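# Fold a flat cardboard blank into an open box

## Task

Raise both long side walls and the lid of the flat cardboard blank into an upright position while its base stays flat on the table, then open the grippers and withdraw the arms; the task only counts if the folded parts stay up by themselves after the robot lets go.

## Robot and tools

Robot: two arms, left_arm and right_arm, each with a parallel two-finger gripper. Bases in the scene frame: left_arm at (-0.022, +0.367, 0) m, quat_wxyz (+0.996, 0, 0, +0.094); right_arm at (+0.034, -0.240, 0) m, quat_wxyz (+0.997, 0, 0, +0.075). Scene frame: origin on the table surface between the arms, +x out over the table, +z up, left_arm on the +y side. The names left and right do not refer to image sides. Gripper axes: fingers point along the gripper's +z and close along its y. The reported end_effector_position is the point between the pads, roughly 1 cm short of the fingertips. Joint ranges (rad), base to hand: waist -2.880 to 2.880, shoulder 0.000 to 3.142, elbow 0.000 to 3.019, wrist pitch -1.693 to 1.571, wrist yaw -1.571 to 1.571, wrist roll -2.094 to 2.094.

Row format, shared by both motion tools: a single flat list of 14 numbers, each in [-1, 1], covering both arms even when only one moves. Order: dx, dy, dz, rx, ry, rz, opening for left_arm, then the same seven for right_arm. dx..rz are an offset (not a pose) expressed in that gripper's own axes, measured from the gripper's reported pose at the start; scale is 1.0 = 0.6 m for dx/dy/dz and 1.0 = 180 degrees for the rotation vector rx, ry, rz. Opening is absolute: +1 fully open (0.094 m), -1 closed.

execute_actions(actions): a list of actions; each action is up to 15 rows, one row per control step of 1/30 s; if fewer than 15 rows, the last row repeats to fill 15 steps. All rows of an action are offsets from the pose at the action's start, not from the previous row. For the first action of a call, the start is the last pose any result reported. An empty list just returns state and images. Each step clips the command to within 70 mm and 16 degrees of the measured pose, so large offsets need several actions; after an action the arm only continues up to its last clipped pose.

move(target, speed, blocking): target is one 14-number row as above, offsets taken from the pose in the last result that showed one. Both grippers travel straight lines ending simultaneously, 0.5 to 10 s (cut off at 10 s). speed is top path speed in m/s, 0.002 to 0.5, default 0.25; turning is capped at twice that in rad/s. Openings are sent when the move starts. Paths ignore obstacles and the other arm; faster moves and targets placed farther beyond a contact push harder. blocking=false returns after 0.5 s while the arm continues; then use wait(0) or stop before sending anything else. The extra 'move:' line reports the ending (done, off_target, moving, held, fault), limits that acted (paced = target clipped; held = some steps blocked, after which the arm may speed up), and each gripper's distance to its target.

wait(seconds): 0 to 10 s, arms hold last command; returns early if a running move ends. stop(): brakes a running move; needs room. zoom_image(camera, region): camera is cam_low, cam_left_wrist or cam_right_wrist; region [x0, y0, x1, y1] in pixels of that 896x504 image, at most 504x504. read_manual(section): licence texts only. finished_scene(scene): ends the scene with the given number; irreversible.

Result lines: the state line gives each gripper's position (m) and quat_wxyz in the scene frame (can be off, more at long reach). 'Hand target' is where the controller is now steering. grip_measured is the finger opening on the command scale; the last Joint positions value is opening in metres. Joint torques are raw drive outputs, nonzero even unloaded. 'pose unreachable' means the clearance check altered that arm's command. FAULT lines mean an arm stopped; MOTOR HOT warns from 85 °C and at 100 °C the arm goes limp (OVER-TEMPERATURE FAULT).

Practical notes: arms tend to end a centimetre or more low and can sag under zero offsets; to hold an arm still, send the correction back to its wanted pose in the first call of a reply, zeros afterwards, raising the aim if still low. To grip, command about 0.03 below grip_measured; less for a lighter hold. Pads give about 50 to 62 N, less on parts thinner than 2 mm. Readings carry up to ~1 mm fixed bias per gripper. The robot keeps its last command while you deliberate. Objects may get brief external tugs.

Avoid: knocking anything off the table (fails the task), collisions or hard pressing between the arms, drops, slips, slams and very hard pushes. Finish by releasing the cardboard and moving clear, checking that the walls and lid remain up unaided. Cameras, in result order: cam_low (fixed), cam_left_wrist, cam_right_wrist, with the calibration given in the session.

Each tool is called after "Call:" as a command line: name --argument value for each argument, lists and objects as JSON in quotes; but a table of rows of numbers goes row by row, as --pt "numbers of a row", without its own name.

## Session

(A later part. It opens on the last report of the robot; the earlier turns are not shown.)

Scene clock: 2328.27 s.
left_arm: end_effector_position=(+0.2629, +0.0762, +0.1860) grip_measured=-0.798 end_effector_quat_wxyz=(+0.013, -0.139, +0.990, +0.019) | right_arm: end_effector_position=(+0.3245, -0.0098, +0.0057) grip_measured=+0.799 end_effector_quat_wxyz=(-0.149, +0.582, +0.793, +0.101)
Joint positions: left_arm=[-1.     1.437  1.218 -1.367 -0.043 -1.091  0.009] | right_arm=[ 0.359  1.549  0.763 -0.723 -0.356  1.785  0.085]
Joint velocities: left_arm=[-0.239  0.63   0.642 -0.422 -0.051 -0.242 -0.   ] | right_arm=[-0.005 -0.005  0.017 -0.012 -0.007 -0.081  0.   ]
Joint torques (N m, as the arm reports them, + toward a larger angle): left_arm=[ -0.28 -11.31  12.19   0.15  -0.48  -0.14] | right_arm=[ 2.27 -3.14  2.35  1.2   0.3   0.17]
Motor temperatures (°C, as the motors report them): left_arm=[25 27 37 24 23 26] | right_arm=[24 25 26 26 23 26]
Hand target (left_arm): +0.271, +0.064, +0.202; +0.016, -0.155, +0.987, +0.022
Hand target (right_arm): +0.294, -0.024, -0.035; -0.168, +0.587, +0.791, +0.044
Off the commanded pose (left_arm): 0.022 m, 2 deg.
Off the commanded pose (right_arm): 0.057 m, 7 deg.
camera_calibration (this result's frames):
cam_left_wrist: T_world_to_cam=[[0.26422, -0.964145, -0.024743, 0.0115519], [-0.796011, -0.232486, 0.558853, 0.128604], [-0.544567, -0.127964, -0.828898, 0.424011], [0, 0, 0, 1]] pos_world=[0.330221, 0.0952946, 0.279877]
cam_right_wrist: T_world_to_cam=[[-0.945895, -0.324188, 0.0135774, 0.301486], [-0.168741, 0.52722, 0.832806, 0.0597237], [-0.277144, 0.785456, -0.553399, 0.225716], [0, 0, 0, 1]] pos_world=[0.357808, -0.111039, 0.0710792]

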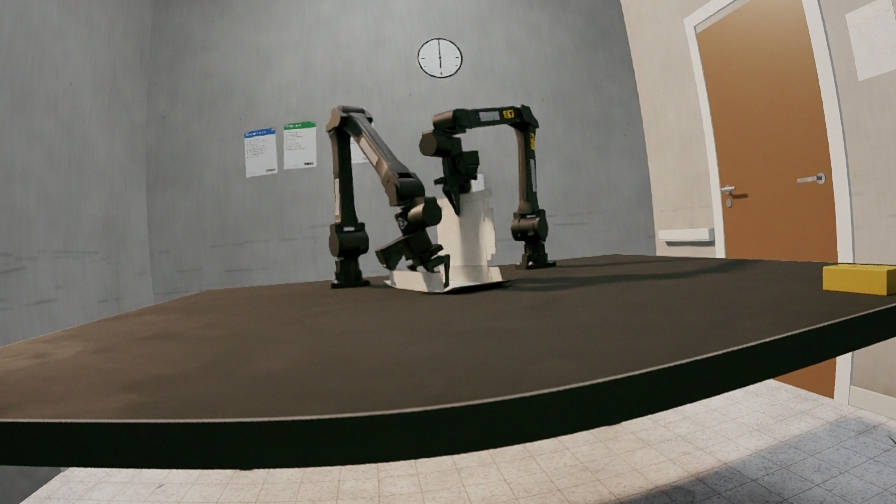

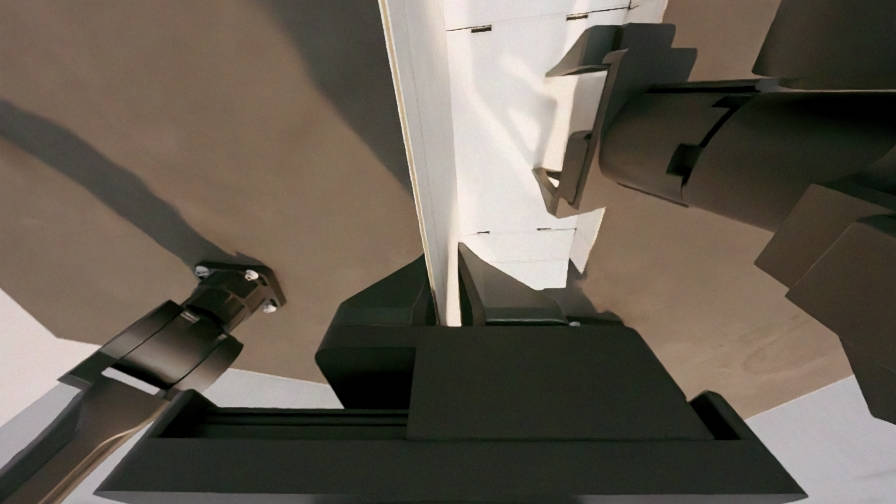

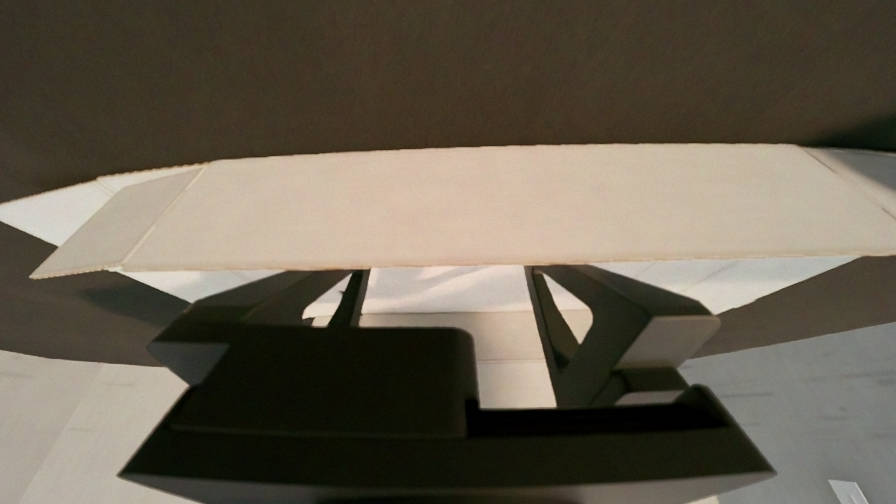

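Call:
execute_actions --actions '[]'

Call:
zoom_image --camera "cam_low" --region '[380, 120, 560, 300]'

Scene clock: 2329.77 s.
left_arm: end_effector_position=(+0.2613, +0.0732, +0.1812) grip_measured=-0.798 end_effector_quat_wxyz=(+0.001, -0.149, +0.988, +0.039) | right_arm: end_effector_position=(+0.3245, -0.0098, +0.0057) grip_measured=+0.799 end_effector_quat_wxyz=(-0.149, +0.582, +0.793, +0.101)
Joint positions: left_arm=[-1.009  1.473  1.241 -1.403 -0.047 -1.122  0.009] | right_arm=[ 0.359  1.549  0.763 -0.723 -0.356  1.785  0.085]
Joint velocities: left_arm=[-0.005 -0.005 -0.007 -0.012 -0.051 -0.037 -0.   ] | right_arm=[-0.015 -0.005  0.012  0.002  0.022  0.007  0.   ]
Joint torques (N m, as the arm reports them, + toward a larger angle): left_arm=[ -0.73 -11.9   13.41   0.04  -0.46  -0.15] | right_arm=[ 2.28 -3.14  2.35  1.2   0.3   0.17]
Motor temperatures (°C, as the motors report them): left_arm=[25 27 37 23 23 26] | right_arm=[24 25 26 26 23 26]
Hand target (left_arm): +0.270, +0.064, +0.201; +0.016, -0.155, +0.988, +0.022
Hand target (right_arm): +0.294, -0.024, -0.035; -0.168, +0.587, +0.791, +0.044
Off the commanded pose (left_arm): 0.025 m, 2 deg.
Off the commanded pose (right_arm): 0.057 m, 7 deg.
camera_calibration (this result's frames):
cam_left_wrist: T_world_to_cam=[[0.282896, -0.95675, -0.0678222, 0.0113631], [-0.775096, -0.269689, 0.571397, 0.12425], [-0.564974, -0.109077, -0.817867, 0.420758], [0, 0, 0, 1]] pos_world=[0.330809, 0.0902755, 0.273899]
cam_right_wrist: T_world_to_cam=[[-0.945895, -0.324188, 0.0135774, 0.301486], [-0.168741, 0.52722, 0.832806, 0.0597237], [-0.277144, 0.785456, -0.553399, 0.225716], [0, 0, 0, 1]] pos_world=[0.357808, -0.111039, 0.0710792]

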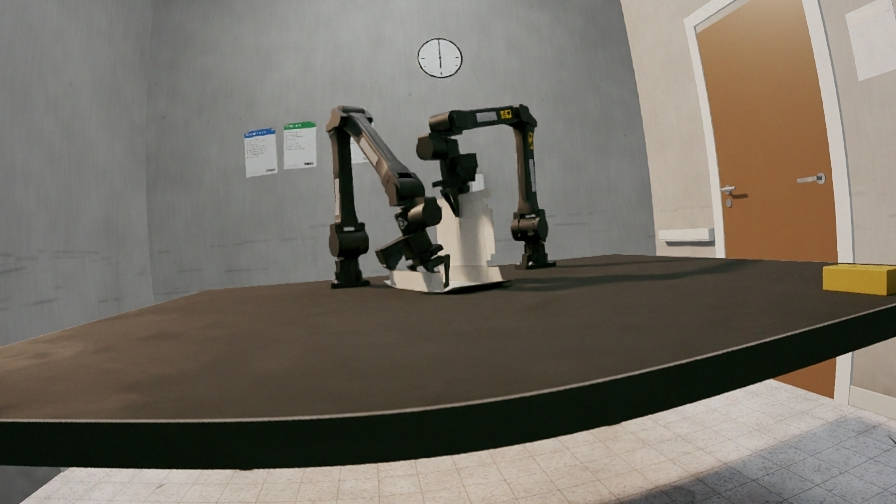

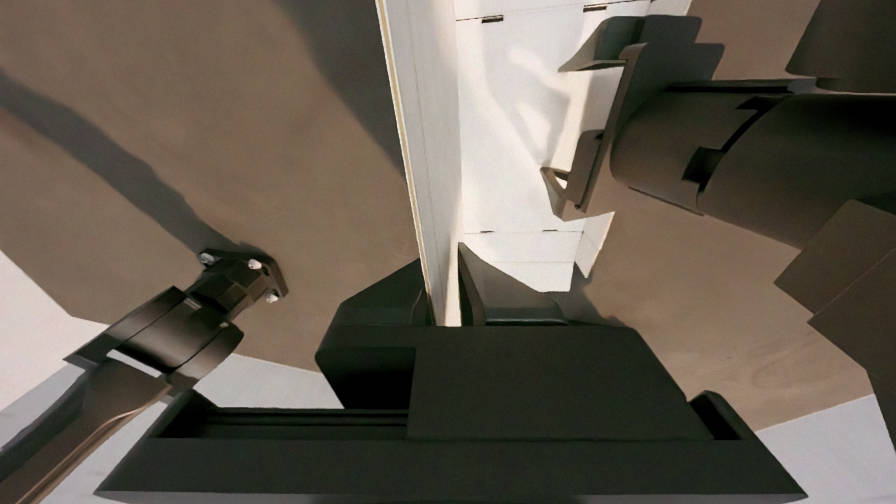

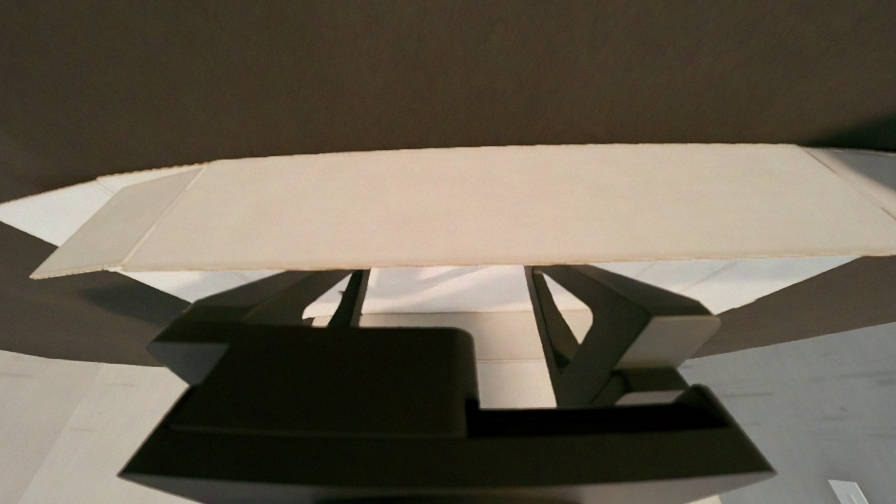

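Region (380, 120, 560, 300) of cam_low's 896x504 image, scaled by 2.800, with more detail than that image has.

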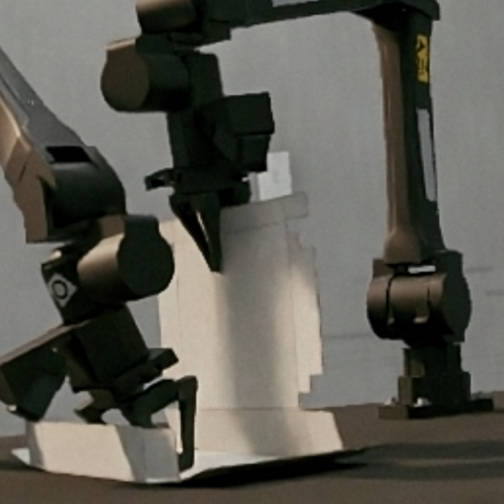

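Call:
execute_actions --actions '[[[-0.009,-0.015,-0.032,0.011,-0.007,-0.004,-0.77,-0.034,-0.048,0.074,0.035,-0.011,0.011,0.8],[-0.009,-0.015,-0.032,0.011,-0.007,-0.004,-0.73,-0.034,-0.048,0.074,0.035,-0.011,0.011,0.8],[-0.009,-0.015,-0.032,0.011,-0.007,-0.004,-0.68,-0.034,-0.048,0.074,0.035,-0.011,0.011,0.8],[-0.009,-0.015,-0.032,0.011,-0.007,-0.004,-0.62,-0.034,-0.048,0.074,0.035,-0.011,0.011,0.8],[-0.009,-0.015,-0.032,0.011,-0.007,-0.004,-0.55,-0.034,-0.048,0.074,0.035,-0.011,0.011,0.8],[-0.009,-0.015,-0.032,0.011,-0.007,-0.004,-0.47,-0.034,-0.048,0.074,0.035,-0.011,0.011,0.8],[-0.009,-0.015,-0.032,0.011,-0.007,-0.004,-0.38,-0.034,-0.048,0.074,0.035,-0.011,0.011,0.8],[-0.009,-0.015,-0.032,0.011,-0.007,-0.004,-0.29,-0.034,-0.048,0.074,0.035,-0.011,0.011,0.8],[-0.009,-0.015,-0.032,0.011,-0.007,-0.004,-0.2,-0.034,-0.048,0.074,0.035,-0.011,0.011,0.8],[-0.009,-0.015,-0.032,0.011,-0.007,-0.004,-0.1,-0.034,-0.048,0.074,0.035,-0.011,0.011,0.8],[-0.009,-0.015,-0.032,0.011,-0.007,-0.004,0,-0.034,-0.048,0.074,0.035,-0.011,0.011,0.8],[-0.009,-0.015,-0.032,0.011,-0.007,-0.004,0.1,-0.034,-0.048,0.074,0.035,-0.011,0.011,0.8],[-0.009,-0.015,-0.032,0.011,-0.007,-0.004,0.2,-0.034,-0.048,0.074,0.035,-0.011,0.011,0.8],[-0.009,-0.015,-0.032,0.011,-0.007,-0.004,0.3,-0.034,-0.048,0.074,0.035,-0.011,0.011,0.8],[-0.009,-0.015,-0.032,0.011,-0.007,-0.004,0.4,-0.034,-0.048,0.074,0.035,-0.011,0.011,0.8]]]'

Scene clock: 2346.67 s.
left_arm: end_effector_position=(+0.2613, +0.0732, +0.1812) grip_measured=+0.349 end_effector_quat_wxyz=(+0.001, -0.149, +0.988, +0.039) | right_arm: end_effector_position=(+0.3245, -0.0098, +0.0057) grip_measured=+0.799 end_effector_quat_wxyz=(-0.149, +0.582, +0.793, +0.101)
Joint positions: left_arm=[-1.009  1.473  1.241 -1.403 -0.047 -1.122  0.063] | right_arm=[ 0.359  1.549  0.763 -0.723 -0.356  1.785  0.085]
Joint velocities: left_arm=[ 0.005  0.005  0.007 -0.012 -0.066  0.066  0.099] | right_arm=[-0.015 -0.015 -0.012 -0.022  0.066  0.066 -0.   ]
Joint torques (N m, as the arm reports them, + toward a larger angle): left_arm=[ -1.19 -11.95  12.81   0.12  -0.45  -0.16] | right_arm=[ 2.22 -3.19  2.35  1.2   0.3   0.17]
Motor temperatures (°C, as the motors report them): left_arm=[25 28 38 23 23 26] | right_arm=[24 25 26 26 23 26]
Hand target (left_arm): +0.269, +0.065, +0.200; +0.015, -0.154, +0.988, +0.023
Hand target (right_arm): +0.294, -0.024, -0.035; -0.168, +0.587, +0.791, +0.044
Off the commanded pose (left_arm): 0.022 m, 2 deg.
Off the commanded pose (right_arm): 0.057 m, 7 deg.
camera_calibration (this result's frames):
cam_left_wrist: T_world_to_cam=[[0.282896, -0.95675, -0.0678222, 0.0113631], [-0.775096, -0.269689, 0.571397, 0.12425], [-0.564974, -0.109077, -0.817867, 0.420758], [0, 0, 0, 1]] pos_world=[0.330809, 0.0902755, 0.273899]
cam_right_wrist: T_world_to_cam=[[-0.945895, -0.324188, 0.0135774, 0.301486], [-0.168741, 0.52722, 0.832806, 0.0597237], [-0.277144, 0.785456, -0.553399, 0.225716], [0, 0, 0, 1]] pos_world=[0.357808, -0.111039, 0.0710792]

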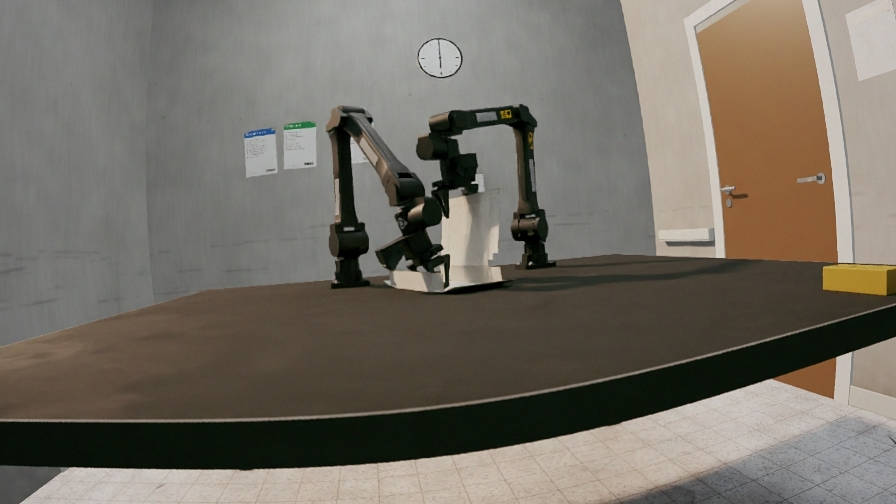

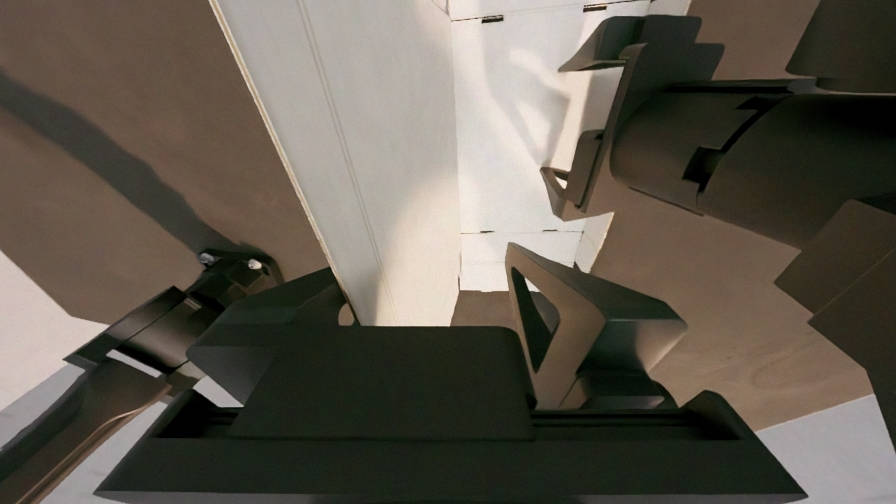

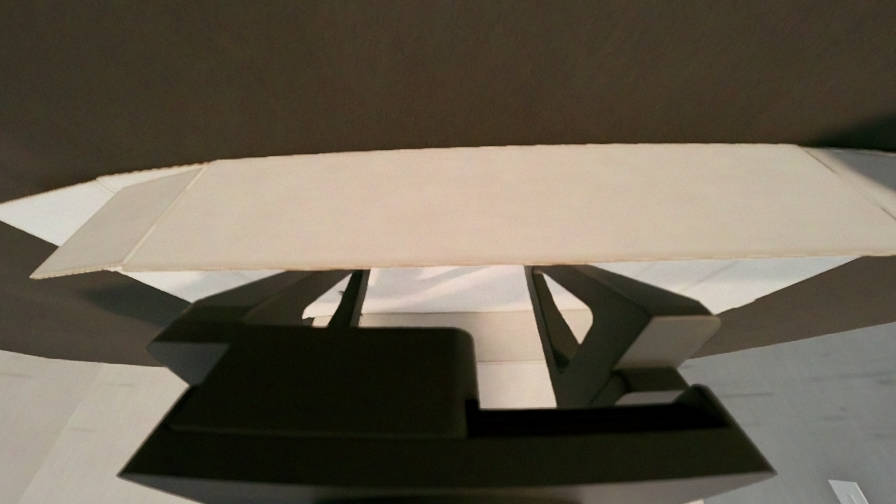

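Call:
execute_actions --actions '[[[-0.009,-0.015,-0.032,0.011,-0.007,-0.004,0.3,-0.034,-0.048,0.074,0.035,-0.011,0.011,0.8],[-0.009,-0.015,-0.032,0.011,-0.007,-0.004,0.17,-0.034,-0.048,0.074,0.035,-0.011,0.011,0.8],[-0.009,-0.015,-0.032,0.011,-0.007,-0.004,0.02,-0.034,-0.048,0.074,0.035,-0.011,0.011,0.8],[-0.009,-0.015,-0.032,0.011,-0.007,-0.004,-0.13,-0.034,-0.048,0.074,0.035,-0.011,0.011,0.8],[-0.009,-0.015,-0.032,0.011,-0.007,-0.004,-0.28,-0.034,-0.048,0.074,0.035,-0.011,0.011,0.8],[-0.009,-0.015,-0.032,0.011,-0.007,-0.004,-0.43,-0.034,-0.048,0.074,0.035,-0.011,0.011,0.8],[-0.009,-0.015,-0.032,0.011,-0.007,-0.004,-0.57,-0.034,-0.048,0.074,0.035,-0.011,0.011,0.8],[-0.009,-0.015,-0.032,0.011,-0.007,-0.004,-0.69,-0.034,-0.048,0.074,0.035,-0.011,0.011,0.8],[-0.009,-0.015,-0.032,0.011,-0.007,-0.004,-0.79,-0.034,-0.048,0.074,0.035,-0.011,0.011,0.8],[-0.009,-0.015,-0.032,0.011,-0.007,-0.004,-0.86,-0.034,-0.048,0.074,0.035,-0.011,0.011,0.8],[-0.009,-0.015,-0.032,0.011,-0.007,-0.004,-0.91,-0.034,-0.048,0.074,0.035,-0.011,0.011,0.8],[-0.009,-0.015,-0.032,0.011,-0.007,-0.004,-0.95,-0.034,-0.048,0.074,0.035,-0.011,0.011,0.8],[-0.009,-0.015,-0.032,0.011,-0.007,-0.004,-0.98,-0.034,-0.048,0.074,0.035,-0.011,0.011,0.8],[-0.009,-0.015,-0.032,0.011,-0.007,-0.004,-1,-0.034,-0.048,0.074,0.035,-0.011,0.011,0.8]]]'

Call:
zoom_image --camera "cam_low" --region '[430, 170, 560, 300]'

Scene clock: 2378.13 s.
left_arm: end_effector_position=(+0.2617, +0.0735, +0.1814) grip_measured=-0.982 end_effector_quat_wxyz=(+0.003, -0.161, +0.986, +0.040) | right_arm: end_effector_position=(+0.3243, -0.0095, +0.0056) grip_measured=+0.799 end_effector_quat_wxyz=(-0.149, +0.582, +0.793, +0.101)
Joint positions: left_arm=[-1.009  1.473  1.242 -1.403 -0.048 -1.147  0.001] | right_arm=[ 0.359  1.549  0.763 -0.722 -0.357  1.786  0.085]
Joint velocities: left_arm=[-0.015 -0.005  0.002 -0.002 -0.125 -0.183 -0.003] | right_arm=[-0.005  0.015 -0.017  0.007 -0.051 -0.022 -0.   ]
Joint torques (N m, as the arm reports them, + toward a larger angle): left_arm=[ -1.26 -11.43  12.97   0.08  -0.41   0.52] | right_arm=[ 2.32 -3.13  2.34  1.19  0.38  0.16]
Motor temperatures (°C, as the motors report them): left_arm=[25 28 39 23 23 26] | right_arm=[24 25 26 26 23 26]
Hand target (left_arm): +0.269, +0.065, +0.200; +0.015, -0.155, +0.988, +0.024
Hand target (right_arm): +0.294, -0.024, -0.035; -0.168, +0.587, +0.791, +0.044
Off the commanded pose (left_arm): 0.022 m, 2 deg.
Off the commanded pose (right_arm): 0.057 m, 7 deg.
camera_calibration (this result's frames):
cam_left_wrist: T_world_to_cam=[[0.30731, -0.949183, -0.0679168, 0.00454741], [-0.77007, -0.28998, 0.568246, 0.125315], [-0.559064, -0.122327, -0.820051, 0.420979], [0, 0, 0, 1]] pos_world=[0.330458, 0.0921522, 0.274323]
cam_right_wrist: T_world_to_cam=[[-0.946185, -0.323308, 0.0143215, 0.301564], [-0.167149, 0.526108, 0.833829, 0.0590301], [-0.277119, 0.786563, -0.551836, 0.225446], [0, 0, 0, 1]] pos_world=[0.357677, -0.110886, 0.0708695]

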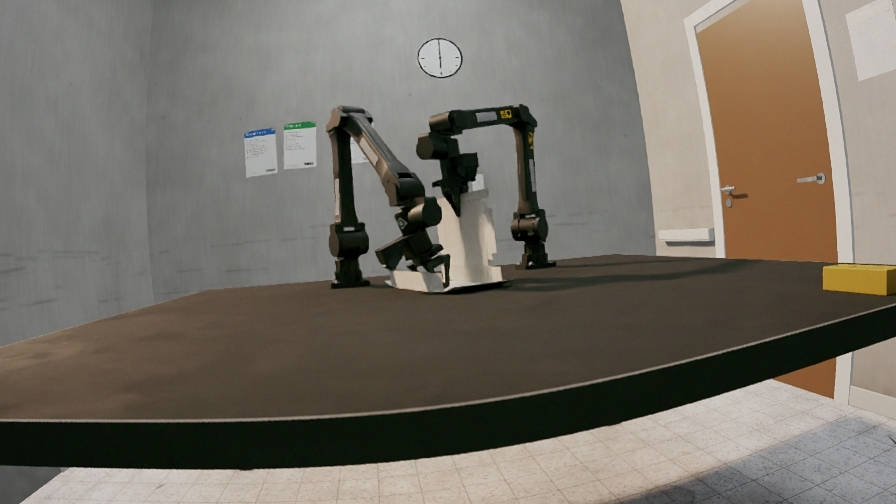

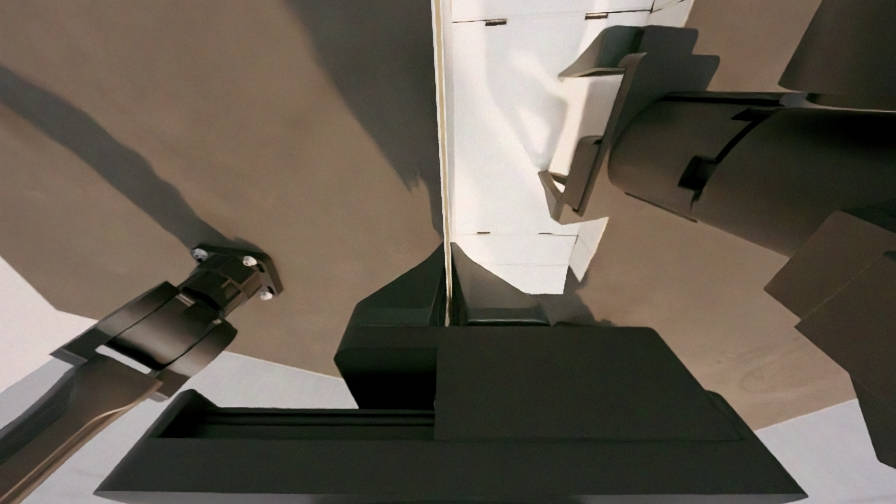

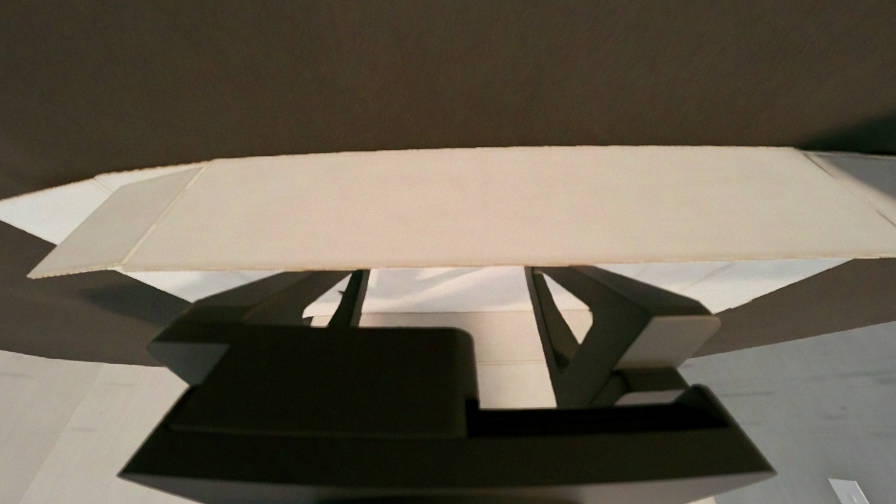

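Region (430, 170, 560, 300) of cam_low's 896x504 image, scaled by 3.877, with more detail than that image has.

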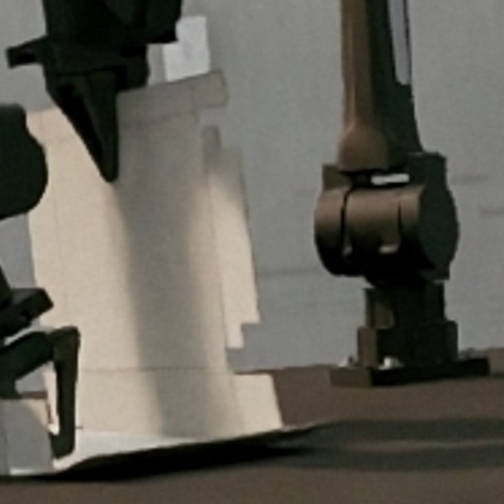

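Call:
execute_actions --actions '[]'

Scene clock: 2381.10 s.
left_arm: end_effector_position=(+0.2617, +0.0735, +0.1814) grip_measured=-0.985 end_effector_quat_wxyz=(+0.003, -0.168, +0.985, +0.040) | right_arm: end_effector_position=(+0.3243, -0.0095, +0.0056) grip_measured=+0.799 end_effector_quat_wxyz=(-0.149, +0.582, +0.793, +0.101)
Joint positions: left_arm=[-1.009  1.473  1.242 -1.403 -0.048 -1.162  0.001] | right_arm=[ 0.359  1.549  0.763 -0.722 -0.357  1.787  0.085]
Joint velocities: left_arm=[-0.005  0.005  0.012 -0.002 -0.037  0.037 -0.001] | right_arm=[-0.015 -0.024  0.002  0.002 -0.051 -0.022 -0.   ]
Joint torques (N m, as the arm reports them, + toward a larger angle): left_arm=[ -1.15 -11.76  12.78   0.05  -0.38   0.28] | right_arm=[ 2.23 -3.17  2.34  1.19  0.38  0.16]
Motor temperatures (°C, as the motors report them): left_arm=[25 28 39 23 23 26] | right_arm=[24 25 26 26 23 26]
Hand target (left_arm): +0.269, +0.065, +0.200; +0.015, -0.154, +0.988, +0.024
Hand target (right_arm): +0.294, -0.024, -0.035; -0.168, +0.587, +0.791, +0.044
Off the commanded pose (left_arm): 0.022 m, 3 deg.
Off the commanded pose (right_arm): 0.057 m, 7 deg.
camera_calibration (this result's frames):
cam_left_wrist: T_world_to_cam=[[0.321432, -0.944513, -0.0676512, 0.000459732], [-0.766353, -0.301436, 0.567309, 0.125354], [-0.556223, -0.130507, -0.820722, 0.420958], [0, 0, 0, 1]] pos_world=[0.330064, 0.0931581, 0.274406]
cam_right_wrist: T_world_to_cam=[[-0.946299, -0.32297, 0.0144568, 0.301603], [-0.166855, 0.526206, 0.833827, 0.0589357], [-0.276908, 0.786637, -0.551837, 0.225379], [0, 0, 0, 1]] pos_world=[0.35765, -0.110895, 0.0708699]

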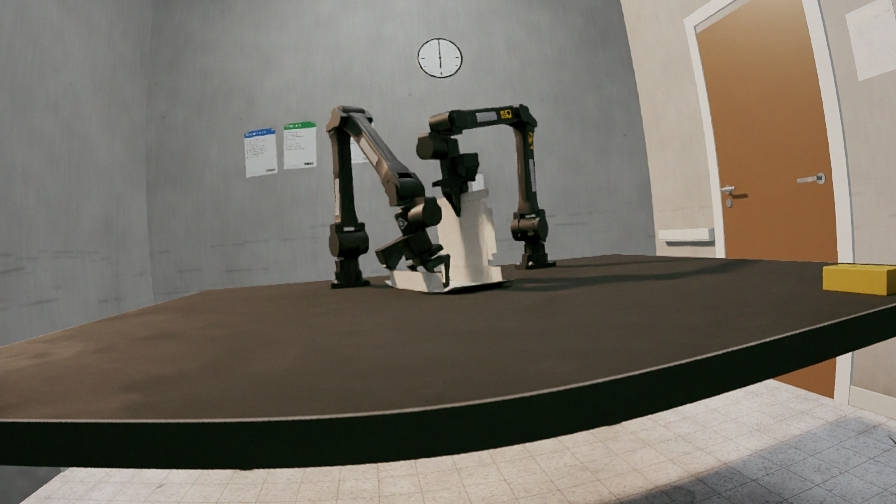

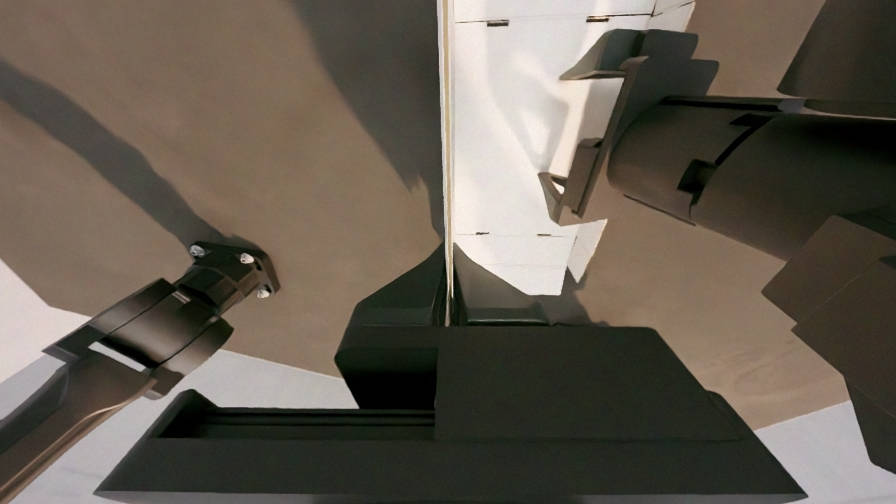

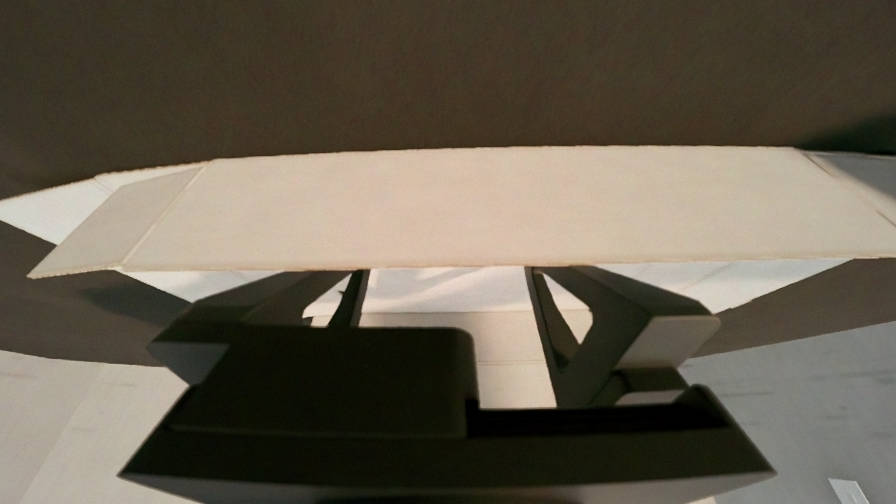

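Call:
execute_actions --actions '[[[-0.009,-0.012,-0.031,0.009,-0.007,0.005,-1,-0.034,-0.048,0.074,0.035,-0.011,0.011,0.8],[-0.008,-0.008,-0.029,0.006,-0.006,0.004,-1,-0.034,-0.048,0.074,0.035,-0.011,0.011,0.8],[-0.008,-0.003,-0.027,0.003,-0.006,0.003,-1,-0.034,-0.048,0.074,0.035,-0.011,0.011,0.8],[-0.007,0.002,-0.024,-0.001,-0.005,0.002,-1,-0.034,-0.048,0.074,0.035,-0.011,0.011,0.8],[-0.006,0.007,-0.021,-0.005,-0.005,0.001,-1,-0.034,-0.048,0.074,0.035,-0.011,0.011,0.8],[-0.005,0.012,-0.017,-0.009,-0.004,0,-1,-0.034,-0.048,0.074,0.035,-0.011,0.011,0.8],[-0.005,0.017,-0.013,-0.013,-0.004,0,-1,-0.034,-0.048,0.074,0.035,-0.011,0.011,0.8],[-0.004,0.021,-0.009,-0.017,-0.003,0,-1,-0.034,-0.048,0.074,0.035,-0.011,0.011,0.8],[-0.003,0.025,-0.005,-0.020,-0.003,0,-1,-0.034,-0.048,0.074,0.035,-0.011,0.011,0.8],[-0.003,0.028,0,-0.023,-0.002,0,-1,-0.034,-0.048,0.074,0.035,-0.011,0.011,0.8],[-0.002,0.031,0.005,-0.026,-0.002,0,-1,-0.034,-0.048,0.074,0.035,-0.011,0.011,0.8],[-0.002,0.033,0.009,-0.028,-0.001,0,-1,-0.034,-0.048,0.074,0.035,-0.011,0.011,0.8],[-0.001,0.035,0.013,-0.030,-0.001,0,-1,-0.034,-0.048,0.074,0.035,-0.011,0.011,0.8],[-0.001,0.036,0.016,-0.031,0,0,-1,-0.034,-0.048,0.074,0.035,-0.011,0.011,0.8],[-0.001,0.037,0.018,-0.031,0,0,-1,-0.034,-0.048,0.074,0.035,-0.011,0.011,0.8]]]'

Scene clock: 2419.57 s.
left_arm: end_effector_position=(+0.2590, +0.0824, +0.1820) grip_measured=-0.985 end_effector_quat_wxyz=(+0.004, -0.173, +0.983, +0.060) | right_arm: end_effector_position=(+0.3244, -0.0094, +0.0057) grip_measured=+0.799 end_effector_quat_wxyz=(-0.150, +0.582, +0.793, +0.101)
Joint positions: left_arm=[-1.009  1.473  1.241 -1.436 -0.072 -1.173  0.001] | right_arm=[ 0.359  1.549  0.763 -0.722 -0.358  1.787  0.085]
Joint velocities: left_arm=[-0.005 -0.005 -0.022  0.017 -0.007 -0.007 -0.   ] | right_arm=[-0.015 -0.005 -0.002 -0.017  0.037 -0.037 -0.   ]
Joint torques (N m, as the arm reports them, + toward a larger angle): left_arm=[  0.08 -10.38   7.36  -0.55  -1.12   0.14] | right_arm=[ 2.25 -3.2   2.34  1.15  0.35  0.16]
Motor temperatures (°C, as the motors report them): left_arm=[25 28 39 23 23 26] | right_arm=[24 25 26 26 23 26]
Hand target (left_arm): +0.255, +0.095, +0.173; -0.005, -0.168, +0.982, +0.087
Hand target (right_arm): +0.294, -0.024, -0.035; -0.168, +0.587, +0.790, +0.044
Off the commanded pose (left_arm): 0.017 m, 3 deg.
Off the commanded pose (right_arm): 0.057 m, 7 deg.
camera_calibration (this result's frames):
cam_left_wrist: T_world_to_cam=[[0.329955, -0.93782, -0.107814, 0.014319], [-0.760689, -0.331775, 0.557922, 0.128326], [-0.559001, -0.102076, -0.82286, 0.419892], [0, 0, 0, 1]] pos_world=[0.327611, 0.098865, 0.27546]
cam_right_wrist: T_world_to_cam=[[-0.946396, -0.322689, 0.0143534, 0.3017], [-0.166554, 0.525586, 0.834278, 0.058711], [-0.276756, 0.787166, -0.551158, 0.225245], [0, 0, 0, 1]] pos_world=[0.357645, -0.110808, 0.0708341]

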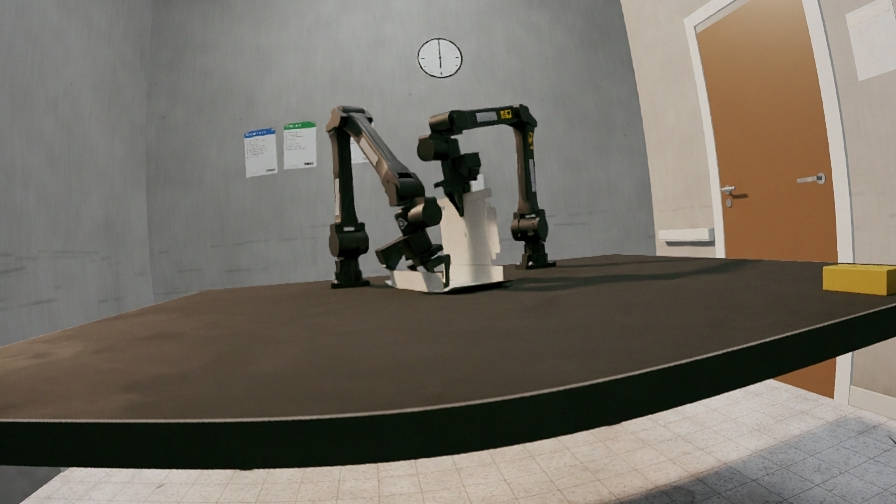

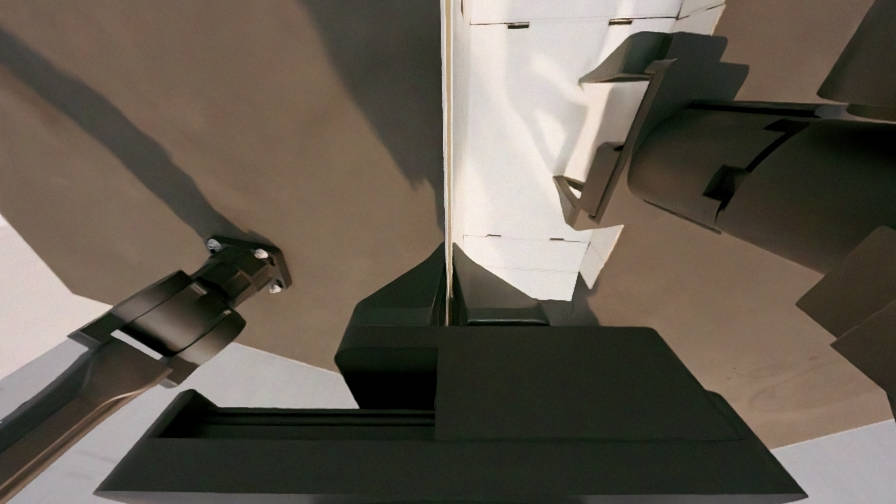

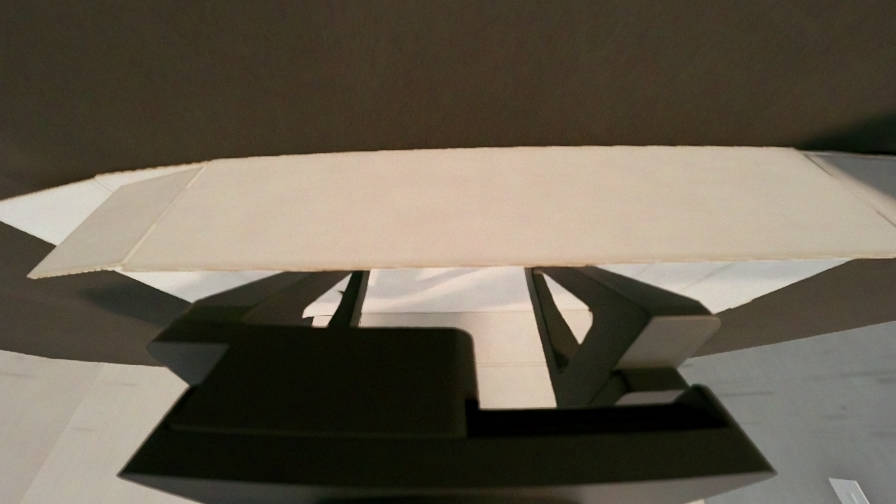

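Call:
execute_actions --actions '[]'

Call:
zoom_image --camera "cam_low" --region '[430, 170, 560, 300]'

Scene clock: 2421.23 s.
left_arm: end_effector_position=(+0.2589, +0.0826, +0.1818) grip_measured=-0.985 end_effector_quat_wxyz=(+0.004, -0.173, +0.983, +0.061) | right_arm: end_effector_position=(+0.3244, -0.0094, +0.0057) grip_measured=+0.799 end_effector_quat_wxyz=(-0.150, +0.582, +0.793, +0.101)
Joint positions: left_arm=[-1.009  1.473  1.24  -1.436 -0.073 -1.173  0.001] | right_arm=[ 0.359  1.549  0.763 -0.722 -0.358  1.787  0.085]
Joint velocities: left_arm=[ 0.005 -0.015 -0.007 -0.002 -0.037 -0.037 -0.001] | right_arm=[ 0.005 -0.015 -0.022 -0.007 -0.022 -0.051 -0.001]
Joint torques (N m, as the arm reports them, + toward a larger angle): left_arm=[ -0.47 -10.64   7.44  -0.63  -1.07   0.14] | right_arm=[ 2.24 -3.16  2.35  1.17  0.34  0.17]
Motor temperatures (°C, as the motors report them): left_arm=[25 28 39 23 24 26] | right_arm=[24 25 26 26 23 26]
Hand target (left_arm): +0.255, +0.095, +0.173; -0.005, -0.168, +0.982, +0.087
Hand target (right_arm): +0.294, -0.024, -0.035; -0.168, +0.587, +0.790, +0.044
Off the commanded pose (left_arm): 0.016 m, 3 deg.
Off the commanded pose (right_arm): 0.057 m, 7 deg.
camera_calibration (this result's frames):
cam_left_wrist: T_world_to_cam=[[0.32989, -0.937728, -0.108811, 0.0147641], [-0.760734, -0.332319, 0.557538, 0.128628], [-0.558978, -0.10115, -0.82299, 0.419608], [0, 0, 0, 1]] pos_world=[0.327533, 0.0990334, 0.275225]
cam_right_wrist: T_world_to_cam=[[-0.946396, -0.322689, 0.0143534, 0.3017], [-0.166554, 0.525586, 0.834278, 0.058711], [-0.276756, 0.787166, -0.551158, 0.225245], [0, 0, 0, 1]] pos_world=[0.357645, -0.110808, 0.0708341]

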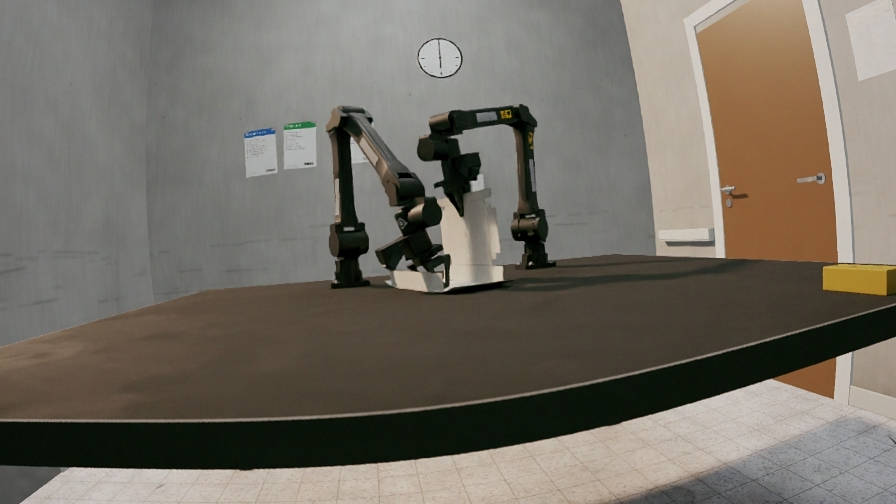

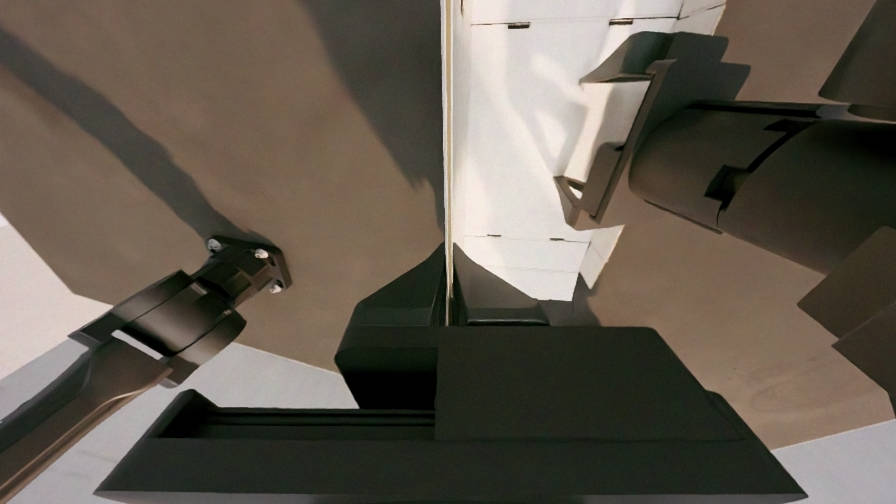

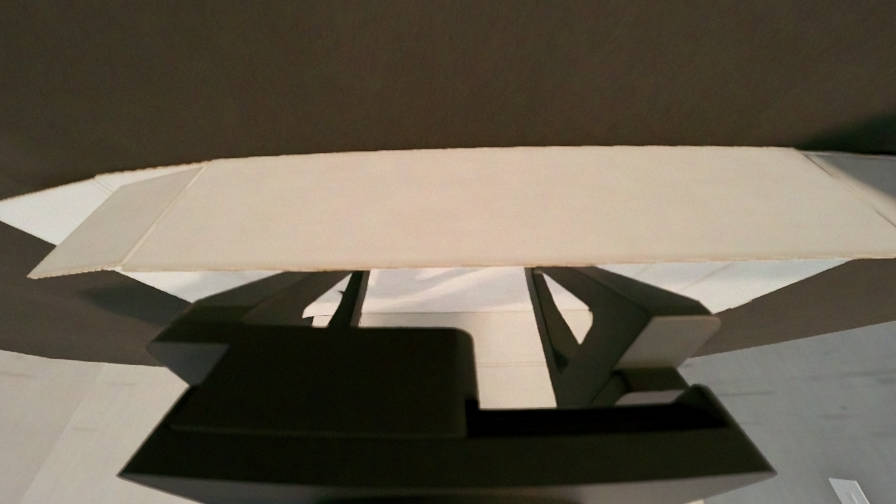

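Region (430, 170, 560, 300) of cam_low's 896x504 image, scaled by 3.877, with more detail than that image has.

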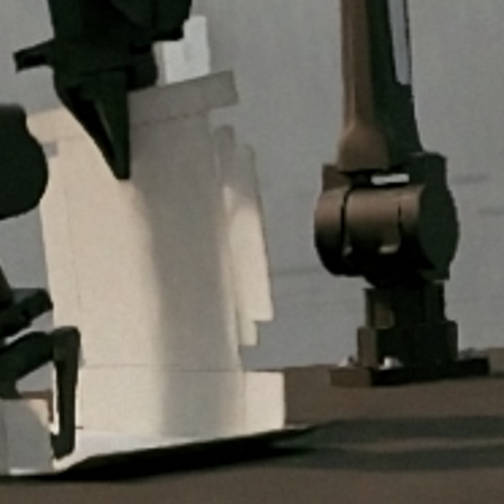

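Call:
execute_actions --actions '[[[0,0.021,0.0175,-0.019,0.0025,0.003,-1,-0.034,-0.048,0.074,0.035,-0.011,0.011,0.8],[0,0.023,0.018,-0.021,0.0025,0.003,-1,-0.034,-0.048,0.074,0.035,-0.011,0.011,0.8],[0,0.025,0.019,-0.023,0.0025,0.003,-1,-0.034,-0.048,0.074,0.035,-0.011,0.011,0.8],[0,0.027,0.020,-0.025,0.0025,0.003,-1,-0.034,-0.048,0.074,0.035,-0.011,0.011,0.8],[0,0.029,0.0215,-0.027,0.0025,0.002,-1,-0.034,-0.048,0.074,0.035,-0.011,0.011,0.8],[0,0.0305,0.023,-0.029,0.0025,0.002,-1,-0.034,-0.048,0.074,0.035,-0.011,0.011,0.8],[0,0.032,0.0245,-0.031,0.0025,0.002,-1,-0.034,-0.048,0.074,0.035,-0.011,0.011,0.8],[0,0.033,0.026,-0.0325,0.0025,0.002,-1,-0.034,-0.048,0.074,0.035,-0.011,0.011,0.8],[0,0.034,0.028,-0.0335,0.0025,0.002,-1,-0.034,-0.048,0.074,0.035,-0.011,0.011,0.8],[0,0.0343,0.030,-0.0344,0.0025,0.002,-1,-0.034,-0.048,0.074,0.035,-0.011,0.011,0.8],[0,0.0343,0.0315,-0.0344,0.0025,0.002,-1,-0.034,-0.048,0.074,0.035,-0.011,0.011,0.8],[0,0.0343,0.033,-0.0344,0.0025,0.002,-1,-0.034,-0.048,0.074,0.035,-0.011,0.011,0.8],[0,0.0343,0.0345,-0.0344,0.0025,0.002,-1,-0.034,-0.048,0.074,0.035,-0.011,0.011,0.8],[0,0.0343,0.0357,-0.0344,0.0025,0.002,-1,-0.034,-0.048,0.074,0.035,-0.011,0.011,0.8]]]'

Scene clock: 2440.07 s.
left_arm: end_effector_position=(+0.2566, +0.0893, +0.1803) grip_measured=-0.985 end_effector_quat_wxyz=(+0.005, -0.174, +0.982, +0.076) | right_arm: end_effector_position=(+0.3244, -0.0092, +0.0056) grip_measured=+0.799 end_effector_quat_wxyz=(-0.150, +0.582, +0.793, +0.101)
Joint positions: left_arm=[-1.009  1.473  1.234 -1.454 -0.09  -1.177  0.001] | right_arm=[ 0.359  1.55   0.763 -0.721 -0.359  1.787  0.085]
Joint velocities: left_arm=[-0.005 -0.005 -0.007 -0.002 -0.095  0.051 -0.001] | right_arm=[-0.005 -0.015 -0.002  0.007  0.007  0.022  0.   ]
Joint torques (N m, as the arm reports them, + toward a larger angle): left_arm=[-0.15 -9.61  6.66 -0.68 -1.35  0.06] | right_arm=[ 2.26 -3.2   2.35  1.18  0.34  0.17]
Motor temperatures (°C, as the motors report them): left_arm=[25 28 37 23 24 26] | right_arm=[24 25 26 26 23 26]
Hand target (left_arm): +0.251, +0.104, +0.164; -0.009, -0.169, +0.979, +0.113
Hand target (right_arm): +0.294, -0.024, -0.035; -0.169, +0.587, +0.790, +0.044
Off the commanded pose (left_arm): 0.023 m, 5 deg.
Off the commanded pose (right_arm): 0.057 m, 7 deg.
camera_calibration (this result's frames):
cam_left_wrist: T_world_to_cam=[[0.331221, -0.933479, -0.137511, 0.0261223], [-0.757914, -0.350021, 0.550501, 0.132062], [-0.562013, -0.0781159, -0.823431, 0.416543], [0, 0, 0, 1]] pos_world=[0.325542, 0.103148, 0.273886]
cam_right_wrist: T_world_to_cam=[[-0.946483, -0.322436, 0.0143189, 0.301824], [-0.166111, 0.524684, 0.834933, 0.0584847], [-0.276726, 0.787872, -0.550165, 0.225039], [0, 0, 0, 1]] pos_world=[0.35766, -0.110669, 0.0706556]

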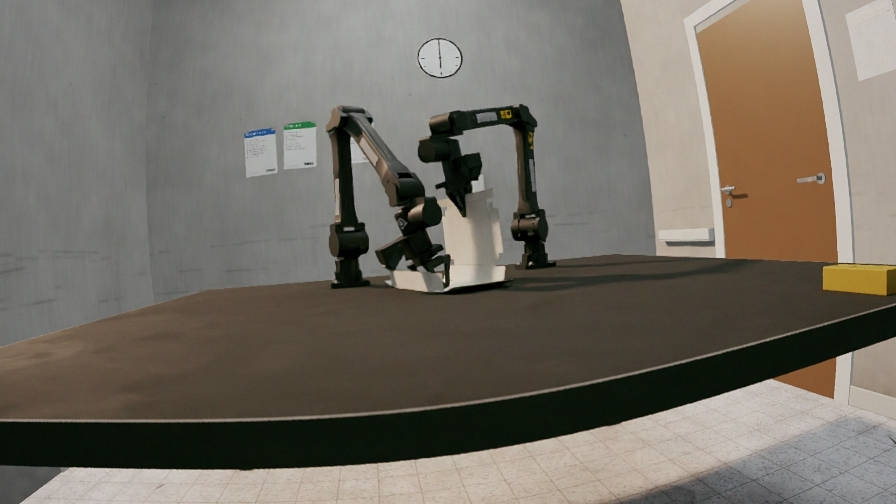

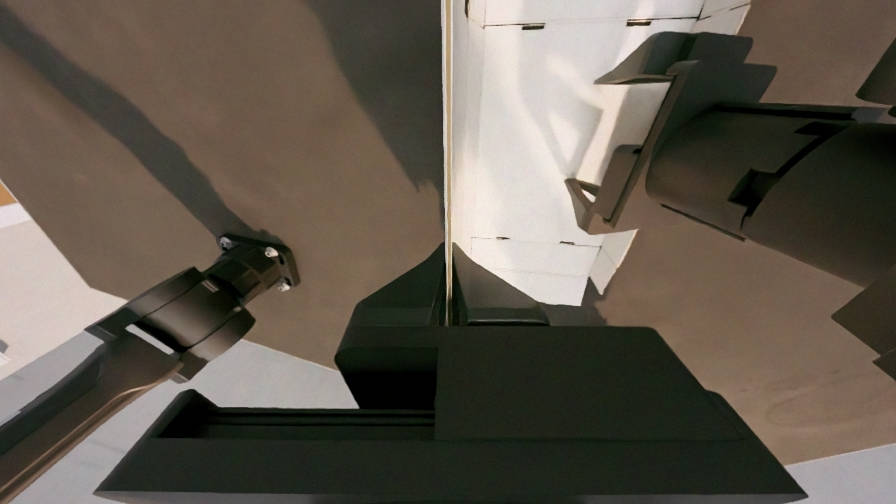

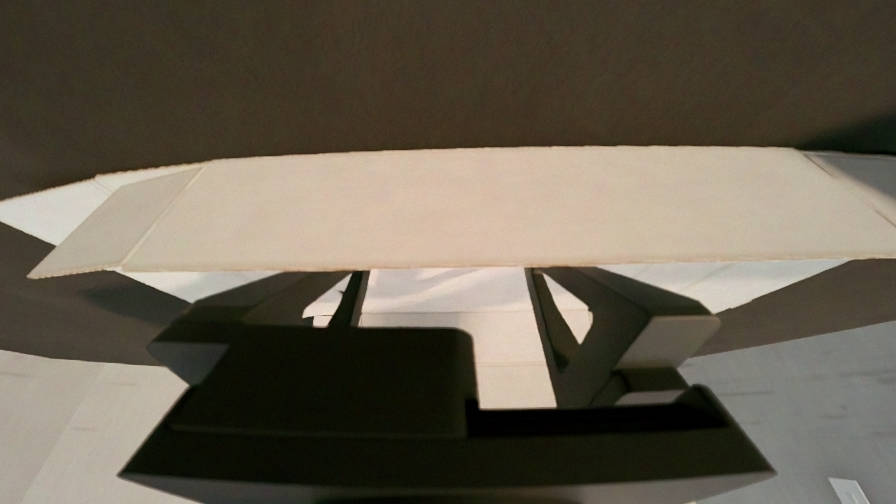

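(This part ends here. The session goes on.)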